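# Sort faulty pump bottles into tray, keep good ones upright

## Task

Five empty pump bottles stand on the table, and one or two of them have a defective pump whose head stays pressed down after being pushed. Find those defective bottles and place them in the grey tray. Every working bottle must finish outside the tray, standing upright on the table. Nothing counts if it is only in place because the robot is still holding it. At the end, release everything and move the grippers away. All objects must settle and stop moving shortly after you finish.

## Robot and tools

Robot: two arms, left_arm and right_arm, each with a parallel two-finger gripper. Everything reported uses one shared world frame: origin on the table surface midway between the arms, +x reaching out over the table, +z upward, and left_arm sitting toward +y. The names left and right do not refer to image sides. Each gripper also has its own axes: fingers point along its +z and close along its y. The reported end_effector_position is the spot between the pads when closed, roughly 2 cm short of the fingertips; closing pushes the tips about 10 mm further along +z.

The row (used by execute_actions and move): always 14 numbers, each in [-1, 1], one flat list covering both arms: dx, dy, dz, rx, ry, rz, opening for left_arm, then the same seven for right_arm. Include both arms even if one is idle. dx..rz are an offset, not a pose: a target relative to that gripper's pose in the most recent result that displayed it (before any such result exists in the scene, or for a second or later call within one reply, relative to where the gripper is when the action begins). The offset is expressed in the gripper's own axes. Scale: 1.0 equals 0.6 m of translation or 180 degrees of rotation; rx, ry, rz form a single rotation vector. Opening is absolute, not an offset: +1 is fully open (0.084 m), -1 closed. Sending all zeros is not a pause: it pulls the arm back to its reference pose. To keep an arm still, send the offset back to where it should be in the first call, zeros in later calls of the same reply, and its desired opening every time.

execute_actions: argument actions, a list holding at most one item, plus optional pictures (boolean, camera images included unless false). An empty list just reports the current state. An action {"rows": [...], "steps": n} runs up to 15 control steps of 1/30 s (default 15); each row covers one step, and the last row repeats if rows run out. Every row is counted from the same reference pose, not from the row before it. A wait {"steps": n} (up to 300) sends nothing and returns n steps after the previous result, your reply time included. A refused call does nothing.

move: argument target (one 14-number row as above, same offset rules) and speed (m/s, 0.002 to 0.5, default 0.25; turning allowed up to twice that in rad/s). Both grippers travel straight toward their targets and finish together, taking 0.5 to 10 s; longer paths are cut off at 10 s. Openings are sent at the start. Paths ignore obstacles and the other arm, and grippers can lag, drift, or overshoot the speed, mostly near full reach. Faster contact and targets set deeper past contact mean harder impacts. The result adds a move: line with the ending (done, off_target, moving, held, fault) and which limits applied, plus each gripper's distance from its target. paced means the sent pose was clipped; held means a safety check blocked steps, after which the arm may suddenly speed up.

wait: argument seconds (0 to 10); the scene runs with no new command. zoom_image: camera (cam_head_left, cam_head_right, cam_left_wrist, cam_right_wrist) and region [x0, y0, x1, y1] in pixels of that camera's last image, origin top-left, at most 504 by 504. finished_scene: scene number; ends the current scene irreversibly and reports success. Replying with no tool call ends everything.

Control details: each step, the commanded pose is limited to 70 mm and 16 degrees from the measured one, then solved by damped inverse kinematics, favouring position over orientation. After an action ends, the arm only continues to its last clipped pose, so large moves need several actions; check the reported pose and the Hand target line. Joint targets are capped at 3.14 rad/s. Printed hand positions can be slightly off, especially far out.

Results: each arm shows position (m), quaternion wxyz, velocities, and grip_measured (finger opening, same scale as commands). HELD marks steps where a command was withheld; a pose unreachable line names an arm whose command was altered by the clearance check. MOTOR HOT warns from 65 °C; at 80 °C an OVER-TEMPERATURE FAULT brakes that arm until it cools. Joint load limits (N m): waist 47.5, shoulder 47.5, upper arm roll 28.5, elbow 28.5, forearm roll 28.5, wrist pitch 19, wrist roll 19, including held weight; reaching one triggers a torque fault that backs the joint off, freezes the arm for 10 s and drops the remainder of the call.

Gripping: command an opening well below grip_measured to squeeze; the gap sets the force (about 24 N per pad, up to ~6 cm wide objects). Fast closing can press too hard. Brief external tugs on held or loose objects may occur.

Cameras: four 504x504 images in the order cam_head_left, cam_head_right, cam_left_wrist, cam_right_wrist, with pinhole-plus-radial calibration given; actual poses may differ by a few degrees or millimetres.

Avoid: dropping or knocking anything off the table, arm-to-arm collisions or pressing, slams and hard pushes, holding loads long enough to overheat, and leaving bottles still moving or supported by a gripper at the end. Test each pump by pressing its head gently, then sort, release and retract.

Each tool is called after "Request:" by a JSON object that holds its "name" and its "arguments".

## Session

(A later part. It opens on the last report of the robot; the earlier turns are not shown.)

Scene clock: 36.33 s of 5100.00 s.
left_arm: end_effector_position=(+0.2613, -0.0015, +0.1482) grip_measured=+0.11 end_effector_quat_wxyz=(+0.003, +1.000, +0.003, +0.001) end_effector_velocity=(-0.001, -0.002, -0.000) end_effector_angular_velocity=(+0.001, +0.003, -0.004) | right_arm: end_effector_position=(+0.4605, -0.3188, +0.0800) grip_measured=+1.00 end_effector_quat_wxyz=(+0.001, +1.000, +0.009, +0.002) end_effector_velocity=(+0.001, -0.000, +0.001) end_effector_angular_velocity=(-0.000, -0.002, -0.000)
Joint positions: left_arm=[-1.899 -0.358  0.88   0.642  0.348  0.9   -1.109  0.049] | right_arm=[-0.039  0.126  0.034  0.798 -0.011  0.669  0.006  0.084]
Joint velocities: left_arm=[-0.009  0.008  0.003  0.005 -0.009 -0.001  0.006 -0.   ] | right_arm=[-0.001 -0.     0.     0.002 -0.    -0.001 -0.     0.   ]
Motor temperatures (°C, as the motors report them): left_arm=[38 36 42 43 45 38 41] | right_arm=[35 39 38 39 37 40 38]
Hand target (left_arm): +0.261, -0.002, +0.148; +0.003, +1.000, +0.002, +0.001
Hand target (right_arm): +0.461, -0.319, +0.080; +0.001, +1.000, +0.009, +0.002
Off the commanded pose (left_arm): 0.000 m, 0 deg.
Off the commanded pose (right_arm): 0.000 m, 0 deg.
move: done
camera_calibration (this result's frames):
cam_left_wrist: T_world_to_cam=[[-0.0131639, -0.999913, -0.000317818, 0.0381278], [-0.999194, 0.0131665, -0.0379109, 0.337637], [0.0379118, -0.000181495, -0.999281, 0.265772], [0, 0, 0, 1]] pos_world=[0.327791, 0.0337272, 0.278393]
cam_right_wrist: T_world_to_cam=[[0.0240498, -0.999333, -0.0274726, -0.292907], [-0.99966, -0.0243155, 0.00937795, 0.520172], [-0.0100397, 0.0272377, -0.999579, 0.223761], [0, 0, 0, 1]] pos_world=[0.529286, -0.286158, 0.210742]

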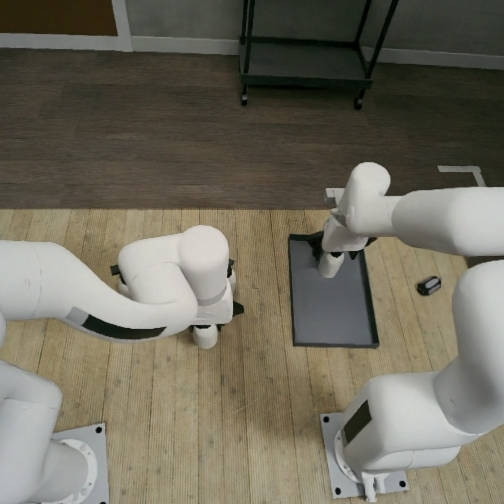

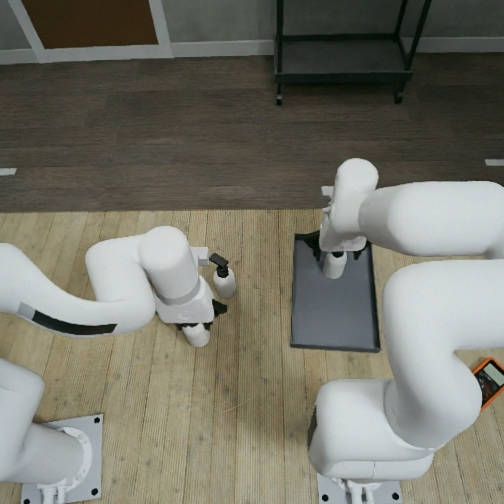

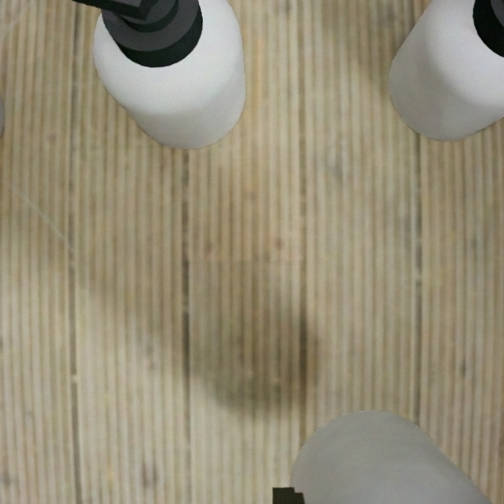

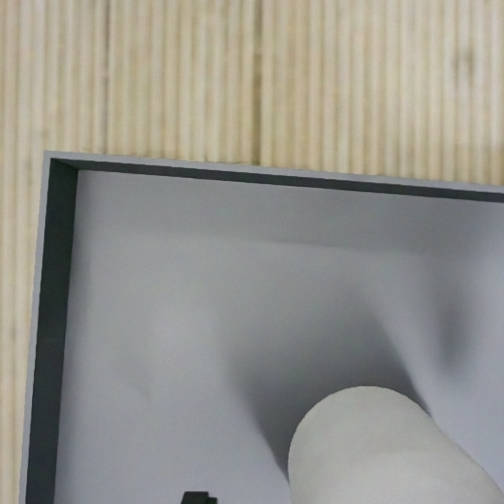

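Request:
{"name": "move", "arguments": {"target": [0,0,0.119,0,0,0,-0.5, 0,0,-0.2,0,0,0,1], "speed": 0.12}}

Request:
{"name": "move", "arguments": {"target": [0,0,0,0,0,0,1, 0,0,0,0,0,0,1]}}

Request:
{"name": "move", "arguments": {"target": [0,0,-0.2,0,0,0,1, 0,0,0,0,0,0,1], "speed": 0.15}}

Request:
{"name": "move", "arguments": {"target": [-0.05,-0.6,-0.1,0,0,0,1, 0,0,0,0,0,0,1], "speed": 0.3}}

Request:
{"name": "move", "arguments": {"target": [0,0,0,0,0,0,1, -0.332,-0.54,0,0,0,0,1], "speed": 0.3}}

Scene clock: 39.03 s of 5100.00 s.
left_arm: end_effector_position=(+0.2616, -0.0023, +0.0773) grip_measured=+0.11 end_effector_quat_wxyz=(+0.004, +1.000, +0.003, +0.001) end_effector_velocity=(-0.000, -0.000, -0.001) end_effector_angular_velocity=(-0.001, +0.004, -0.001) | right_arm: end_effector_position=(+0.4600, -0.3185, +0.1995) grip_measured=+1.00 end_effector_quat_wxyz=(+0.001, +1.000, +0.009, +0.001) end_effector_velocity=(+0.000, -0.001, +0.002) end_effector_angular_velocity=(+0.000, -0.000, -0.005)
Joint positions: left_arm=[-2.001 -0.119  1.019  0.555  0.17   0.618 -0.961  0.049] | right_arm=[-0.04  -0.077  0.035  0.946  0.     1.021 -0.002  0.084]
Joint velocities: left_arm=[-0.006  0.009  0.006  0.001 -0.018 -0.003  0.015 -0.   ] | right_arm=[-0.002 -0.002 -0.     0.004  0.     0.005  0.003  0.   ]
Motor temperatures (°C, as the motors report them): left_arm=[38 36 42 43 45 38 41] | right_arm=[35 39 38 39 37 40 38]
Hand target (left_arm): +0.261, -0.002, +0.077; +0.003, +1.000, +0.002, +0.001
Hand target (right_arm): +0.460, -0.318, +0.200; +0.001, +1.000, +0.009, +0.002
Off the commanded pose (left_arm): 0.001 m, 0 deg.
Off the commanded pose (right_arm): 0.001 m, 0 deg.
move: done
camera_calibration (this result's frames):
cam_left_wrist: T_world_to_cam=[[-0.0134111, -0.99991, 0.000340353, 0.0373324], [-0.999149, 0.0133876, -0.0390162, 0.335314], [0.0390081, -0.000863312, -0.999239, 0.194527], [0, 0, 0, 1]] pos_world=[0.327941, 0.0330079, 0.207448]
cam_right_wrist: T_world_to_cam=[[0.0239944, -0.999327, -0.0277609, -0.28921], [-0.999647, -0.0242999, 0.010719, 0.518294], [-0.0113864, 0.0274939, -0.999557, 0.34388], [0, 0, 0, 1]] pos_world=[0.528967, -0.285876, 0.330143]

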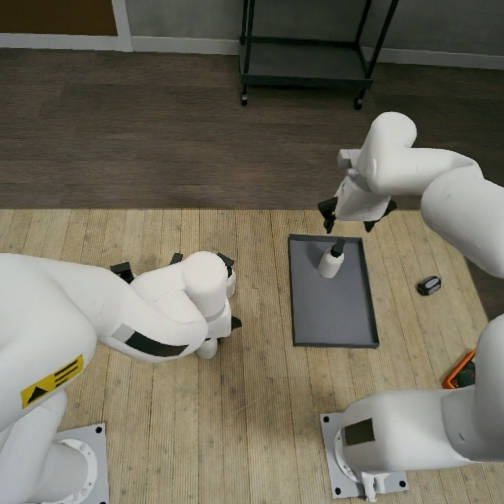

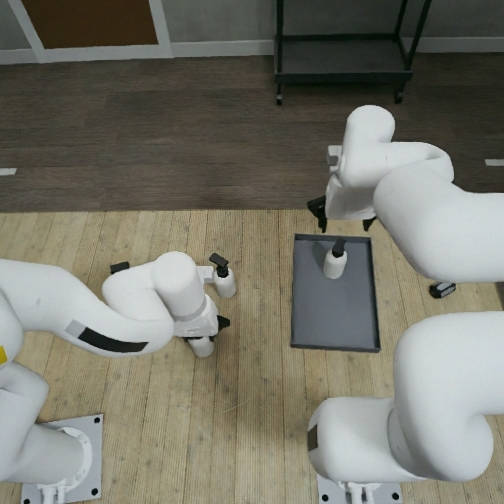

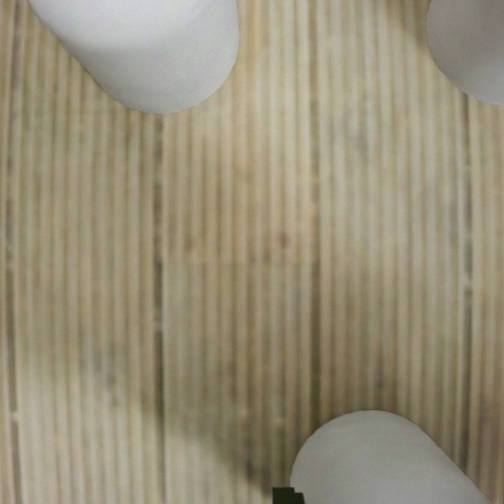

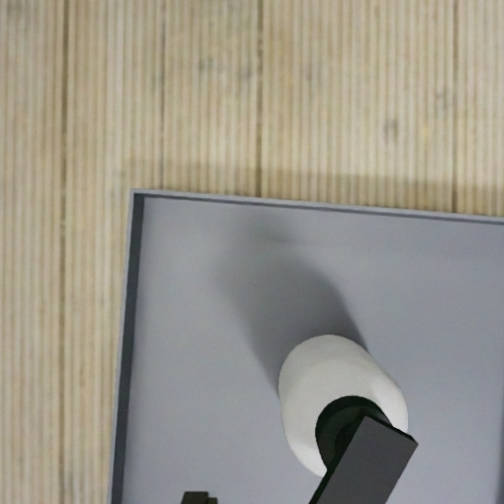

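Scene clock: 39.53 s of 5100.00 s.
left_arm: end_effector_position=(+0.2616, -0.0023, +0.0773) grip_measured=+1.00 end_effector_quat_wxyz=(+0.004, +1.000, +0.003, +0.001) end_effector_velocity=(+0.000, -0.000, +0.000) end_effector_angular_velocity=(+0.000, -0.000, +0.000) | right_arm: end_effector_position=(+0.4600, -0.3185, +0.1995) grip_measured=+1.00 end_effector_quat_wxyz=(+0.001, +1.000, +0.009, +0.001) end_effector_velocity=(+0.000, -0.000, +0.000) end_effector_angular_velocity=(-0.000, -0.000, -0.002)
Joint positions: left_arm=[-2.001 -0.119  1.019  0.555  0.17   0.618 -0.961  0.084] | right_arm=[-0.04  -0.077  0.035  0.946  0.     1.021 -0.002  0.084]
Joint velocities: left_arm=[-0.  0.  0.  0.  0. -0. -0. -0.] | right_arm=[-0.001 -0.     0.     0.001 -0.     0.001  0.001  0.   ]
Motor temperatures (°C, as the motors report them): left_arm=[38 36 42 43 45 38 41] | right_arm=[35 39 38 39 37 40 38]
Hand target (left_arm): +0.262, -0.002, +0.077; +0.004, +1.000, +0.003, +0.001
Hand target (right_arm): +0.460, -0.318, +0.199; +0.001, +1.000, +0.009, +0.001
Off the commanded pose (left_arm): 0.000 m, 0 deg.
Off the commanded pose (right_arm): 0.000 m, 0 deg.
move: done
camera_calibration (this result's frames):
cam_left_wrist: T_world_to_cam=[[-0.0134031, -0.99991, 0.000374877, 0.0373232], [-0.999149, 0.0133783, -0.0390152, 0.335318], [0.0390067, -0.000897484, -0.999239, 0.194536], [0, 0, 0, 1]] pos_world=[0.327945, 0.0330085, 0.207456]
cam_right_wrist: T_world_to_cam=[[0.0239933, -0.999327, -0.0277619, -0.28921], [-0.999647, -0.0242998, 0.0107556, 0.518281], [-0.0114229, 0.0274941, -0.999557, 0.34388], [0, 0, 0, 1]] pos_world=[0.528965, -0.285876, 0.330124]

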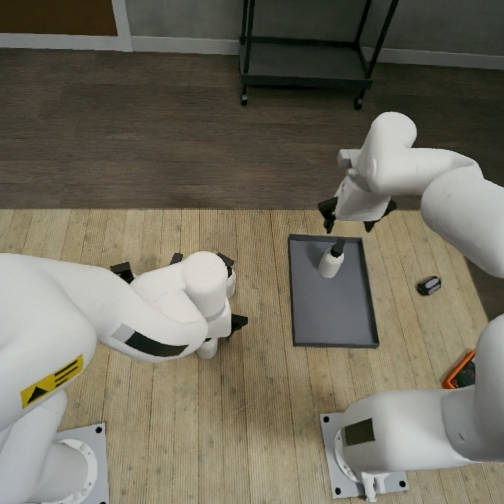

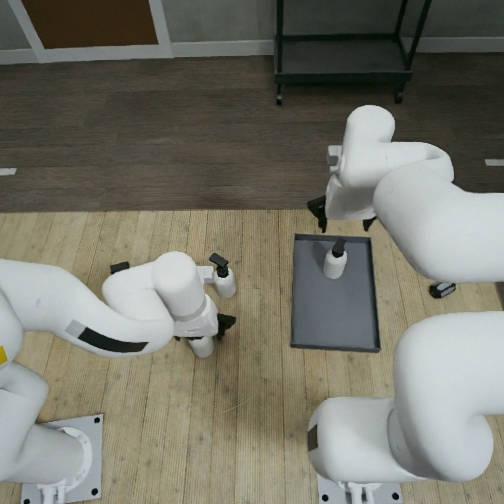

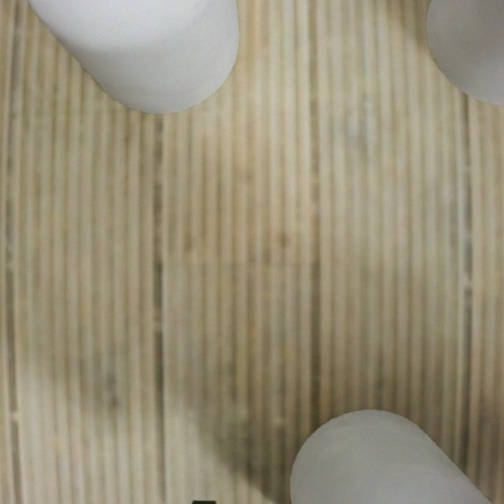

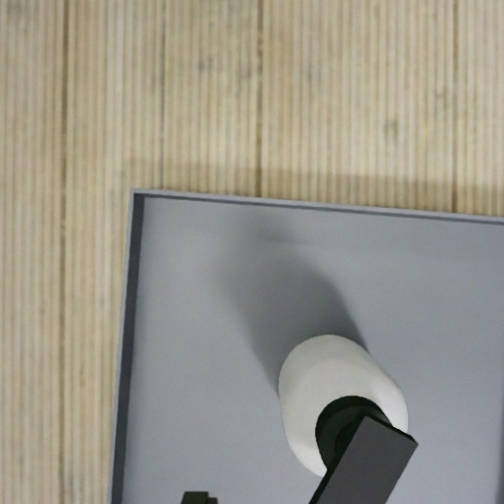

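Scene clock: 40.77 s of 5100.00 s.
left_arm: end_effector_position=(+0.2611, -0.0010, +0.1966) grip_measured=+1.00 end_effector_quat_wxyz=(+0.003, +1.000, +0.003, +0.001) end_effector_velocity=(+0.001, -0.001, +0.003) end_effector_angular_velocity=(-0.005, -0.003, +0.002) | right_arm: end_effector_position=(+0.4600, -0.3185, +0.1995) grip_measured=+1.00 end_effector_quat_wxyz=(+0.001, +1.000, +0.009, +0.001) end_effector_velocity=(+0.000, +0.000, +0.000) end_effector_angular_velocity=(+0.001, -0.001, +0.001)
Joint positions: left_arm=[-1.889 -0.455  0.818  0.726  0.371  1.073 -1.143  0.084] | right_arm=[-0.04  -0.077  0.035  0.946  0.     1.021 -0.002  0.084]
Joint velocities: left_arm=[ 0.001 -0.003 -0.002  0.006  0.001  0.003 -0.001  0.   ] | right_arm=[ 0.001 -0.    -0.     0.     0.001 -0.    -0.    -0.   ]
Motor temperatures (°C, as the motors report them): left_arm=[38 36 42 43 45 38 41] | right_arm=[35 39 38 39 37 40 38]
Hand target (left_arm): +0.261, -0.001, +0.197; +0.004, +1.000, +0.003, +0.001
Hand target (right_arm): +0.460, -0.318, +0.199; +0.001, +1.000, +0.009, +0.001
Off the commanded pose (left_arm): 0.001 m, 0 deg.
Off the commanded pose (right_arm): 0.000 m, 0 deg.
move: done
camera_calibration (this result's frames):
cam_left_wrist: T_world_to_cam=[[-0.013062, -0.999914, -0.000731787, 0.0387072], [-0.999203, 0.0130803, -0.0377021, 0.339233], [0.0377084, 0.000238738, -0.999289, 0.314195], [0, 0, 0, 1]] pos_world=[0.32762, 0.0341916, 0.32679]
cam_right_wrist: T_world_to_cam=[[0.0239933, -0.999327, -0.0277619, -0.28921], [-0.999647, -0.0242998, 0.0107555, 0.518281], [-0.0114229, 0.027494, -0.999557, 0.34388], [0, 0, 0, 1]] pos_world=[0.528965, -0.285876, 0.330124]

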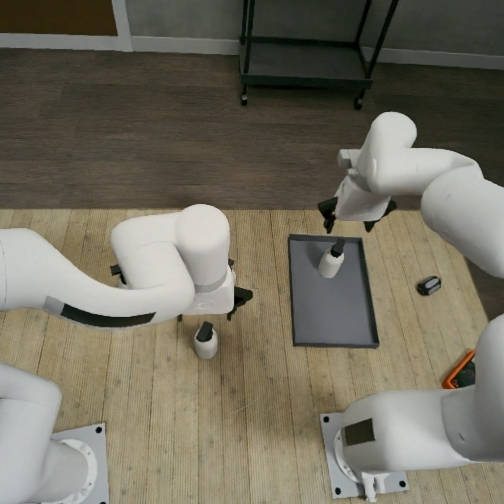

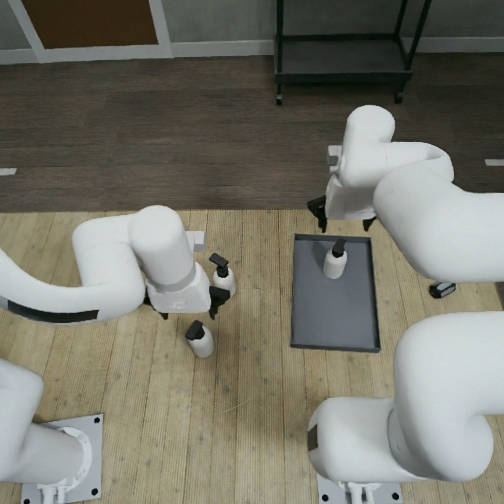

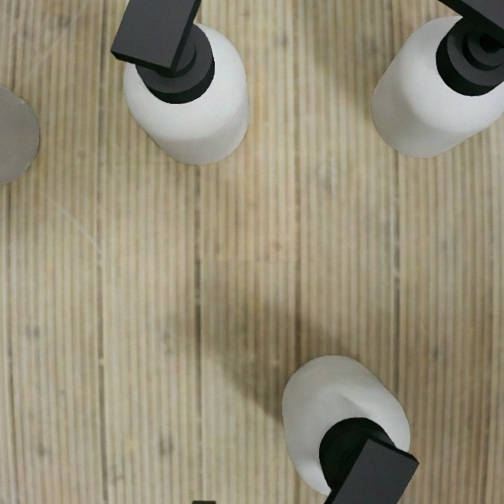

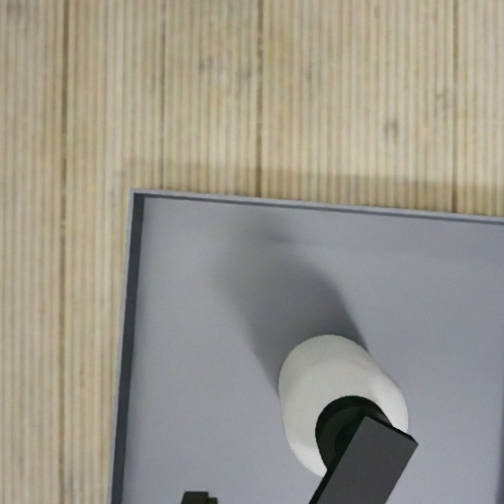

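Scene clock: 42.50 s of 5100.00 s.
left_arm: end_effector_position=(+0.2291, +0.3591, +0.2534) grip_measured=+1.00 end_effector_quat_wxyz=(+0.003, +1.000, +0.002, -0.001) end_effector_velocity=(+0.000, +0.003, +0.002) end_effector_angular_velocity=(-0.004, -0.004, +0.006) | right_arm: end_effector_position=(+0.4600, -0.3185, +0.1995) grip_measured=+1.00 end_effector_quat_wxyz=(+0.001, +1.000, +0.009, +0.001) end_effector_velocity=(+0.000, +0.001, +0.000) end_effector_angular_velocity=(+0.000, -0.000, +0.001)
Joint positions: left_arm=[-1.123 -1.418  0.713  0.59   0.734  1.863 -0.571  0.084] | right_arm=[-0.04  -0.077  0.035  0.946  0.     1.021 -0.002  0.084]
Joint velocities: left_arm=[ 0.004 -0.004  0.001  0.007  0.002  0.003  0.004  0.   ] | right_arm=[0.001 0.    0.001 0.001 0.    0.001 0.    0.   ]
Motor temperatures (°C, as the motors report them): left_arm=[38 36 42 43 45 38 41] | right_arm=[35 39 38 39 37 40 38]
Hand target (left_arm): +0.229, +0.360, +0.254; +0.004, +1.000, +0.002, -0.001
Hand target (right_arm): +0.460, -0.318, +0.199; +0.001, +1.000, +0.009, +0.001
Off the commanded pose (left_arm): 0.001 m, 0 deg.
Off the commanded pose (right_arm): 0.000 m, 0 deg.
move: done
camera_calibration (this result's frames):
cam_left_wrist: T_world_to_cam=[[-0.015084, -0.999886, 0.000123025, 0.398652], [-0.9993, 0.015071, -0.0342295, 0.303091], [0.0342238, -0.000639258, -0.999414, 0.373222], [0, 0, 0, 1]] pos_world=[0.29612, 0.394277, 0.383329]
cam_right_wrist: T_world_to_cam=[[0.0239934, -0.999327, -0.0277619, -0.28921], [-0.999647, -0.0242999, 0.0107557, 0.518281], [-0.0114231, 0.0274941, -0.999557, 0.34388], [0, 0, 0, 1]] pos_world=[0.528965, -0.285876, 0.330124]

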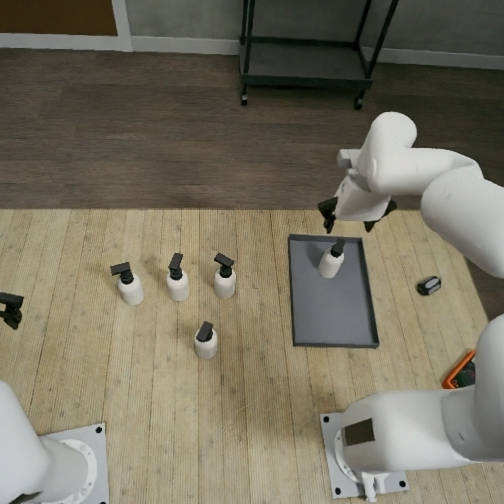

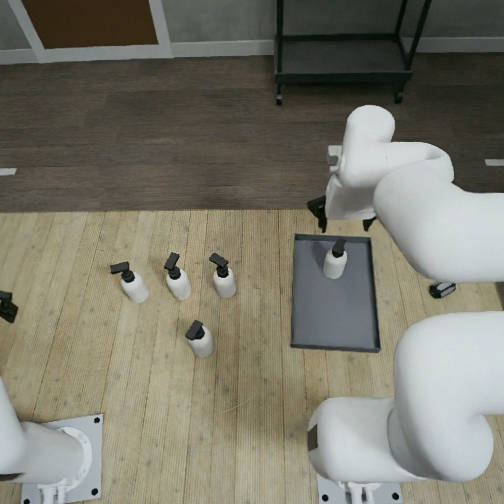

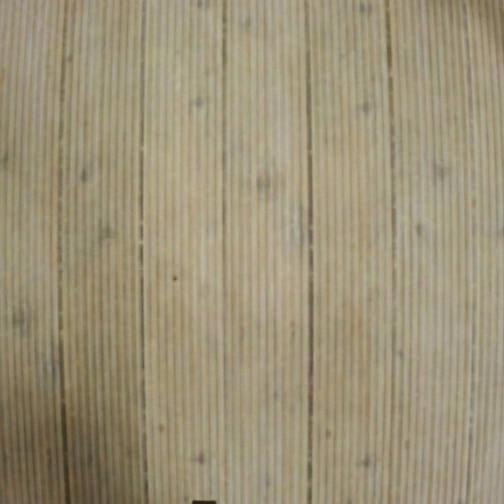

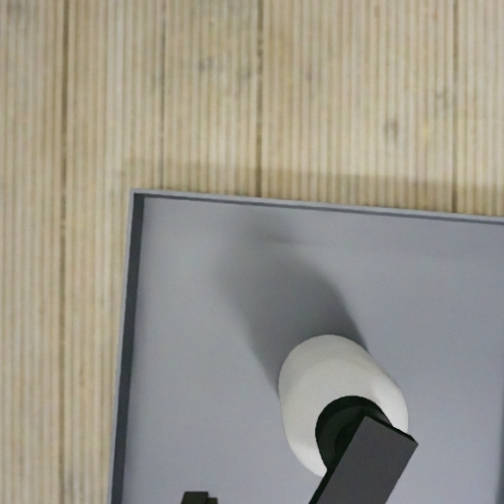

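Scene clock: 44.23 s of 5100.00 s.
left_arm: end_effector_position=(+0.2291, +0.3591, +0.2534) grip_measured=+1.00 end_effector_quat_wxyz=(+0.003, +1.000, +0.002, -0.001) end_effector_velocity=(-0.000, -0.000, -0.000) end_effector_angular_velocity=(+0.000, +0.001, +0.000) | right_arm: end_effector_position=(+0.2550, +0.0022, +0.1989) grip_measured=+1.00 end_effector_quat_wxyz=(-0.000, +1.000, +0.009, +0.000) end_effector_velocity=(-0.004, +0.005, +0.001) end_effector_angular_velocity=(-0.001, -0.005, +0.010)
Joint positions: left_arm=[-1.123 -1.418  0.713  0.59   0.734  1.863 -0.571  0.084] | right_arm=[ 0.332 -0.233  0.567  0.824  0.145  1.026  0.816  0.084]
Joint velocities: left_arm=[ 0.     0.     0.    -0.001 -0.     0.    -0.001 -0.   ] | right_arm=[ 0.006  0.003  0.01   0.007 -0.004  0.     0.009  0.   ]
Motor temperatures (°C, as the motors report them): left_arm=[38 36 42 43 45 38 41] | right_arm=[35 39 38 39 37 40 38]
Hand target (left_arm): +0.229, +0.359, +0.253; +0.003, +1.000, +0.002, -0.001
Hand target (right_arm): +0.254, +0.003, +0.199; +0.000, +1.000, +0.009, +0.000
Off the commanded pose (left_arm): 0.000 m, 0 deg.
Off the commanded pose (right_arm): 0.001 m, 0 deg.
move: done
camera_calibration (this result's frames):
cam_left_wrist: T_world_to_cam=[[-0.0150838, -0.999886, 0.000123167, 0.398651], [-0.9993, 0.0150708, -0.0342297, 0.303092], [0.034224, -0.000639396, -0.999414, 0.373222], [0, 0, 0, 1]] pos_world=[0.29612, 0.394277, 0.383329]
cam_right_wrist: T_world_to_cam=[[0.0224509, -0.999289, -0.0302795, 0.037018], [-0.999663, -0.0228335, 0.0123489, 0.320765], [-0.0130315, 0.0299921, -0.999465, 0.332513], [0, 0, 0, 1]] pos_world=[0.324159, 0.0343431, 0.329495]

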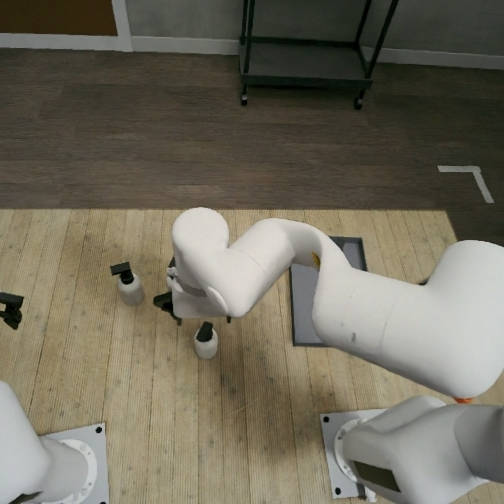

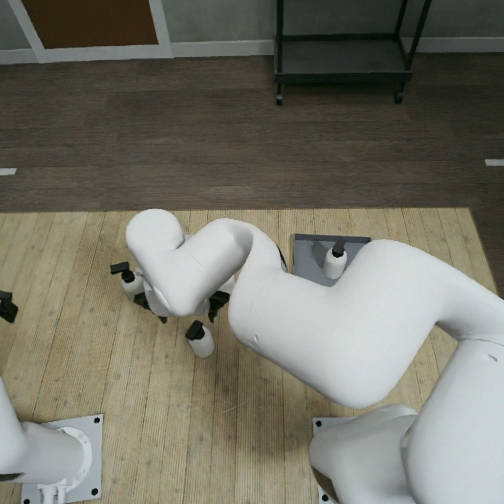

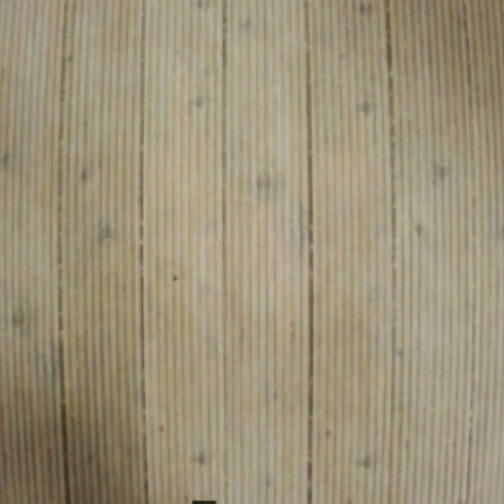

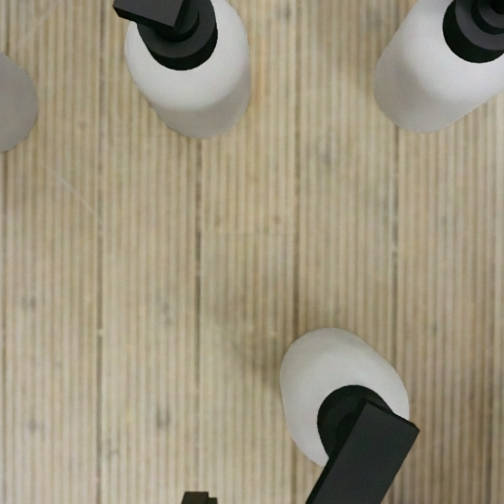

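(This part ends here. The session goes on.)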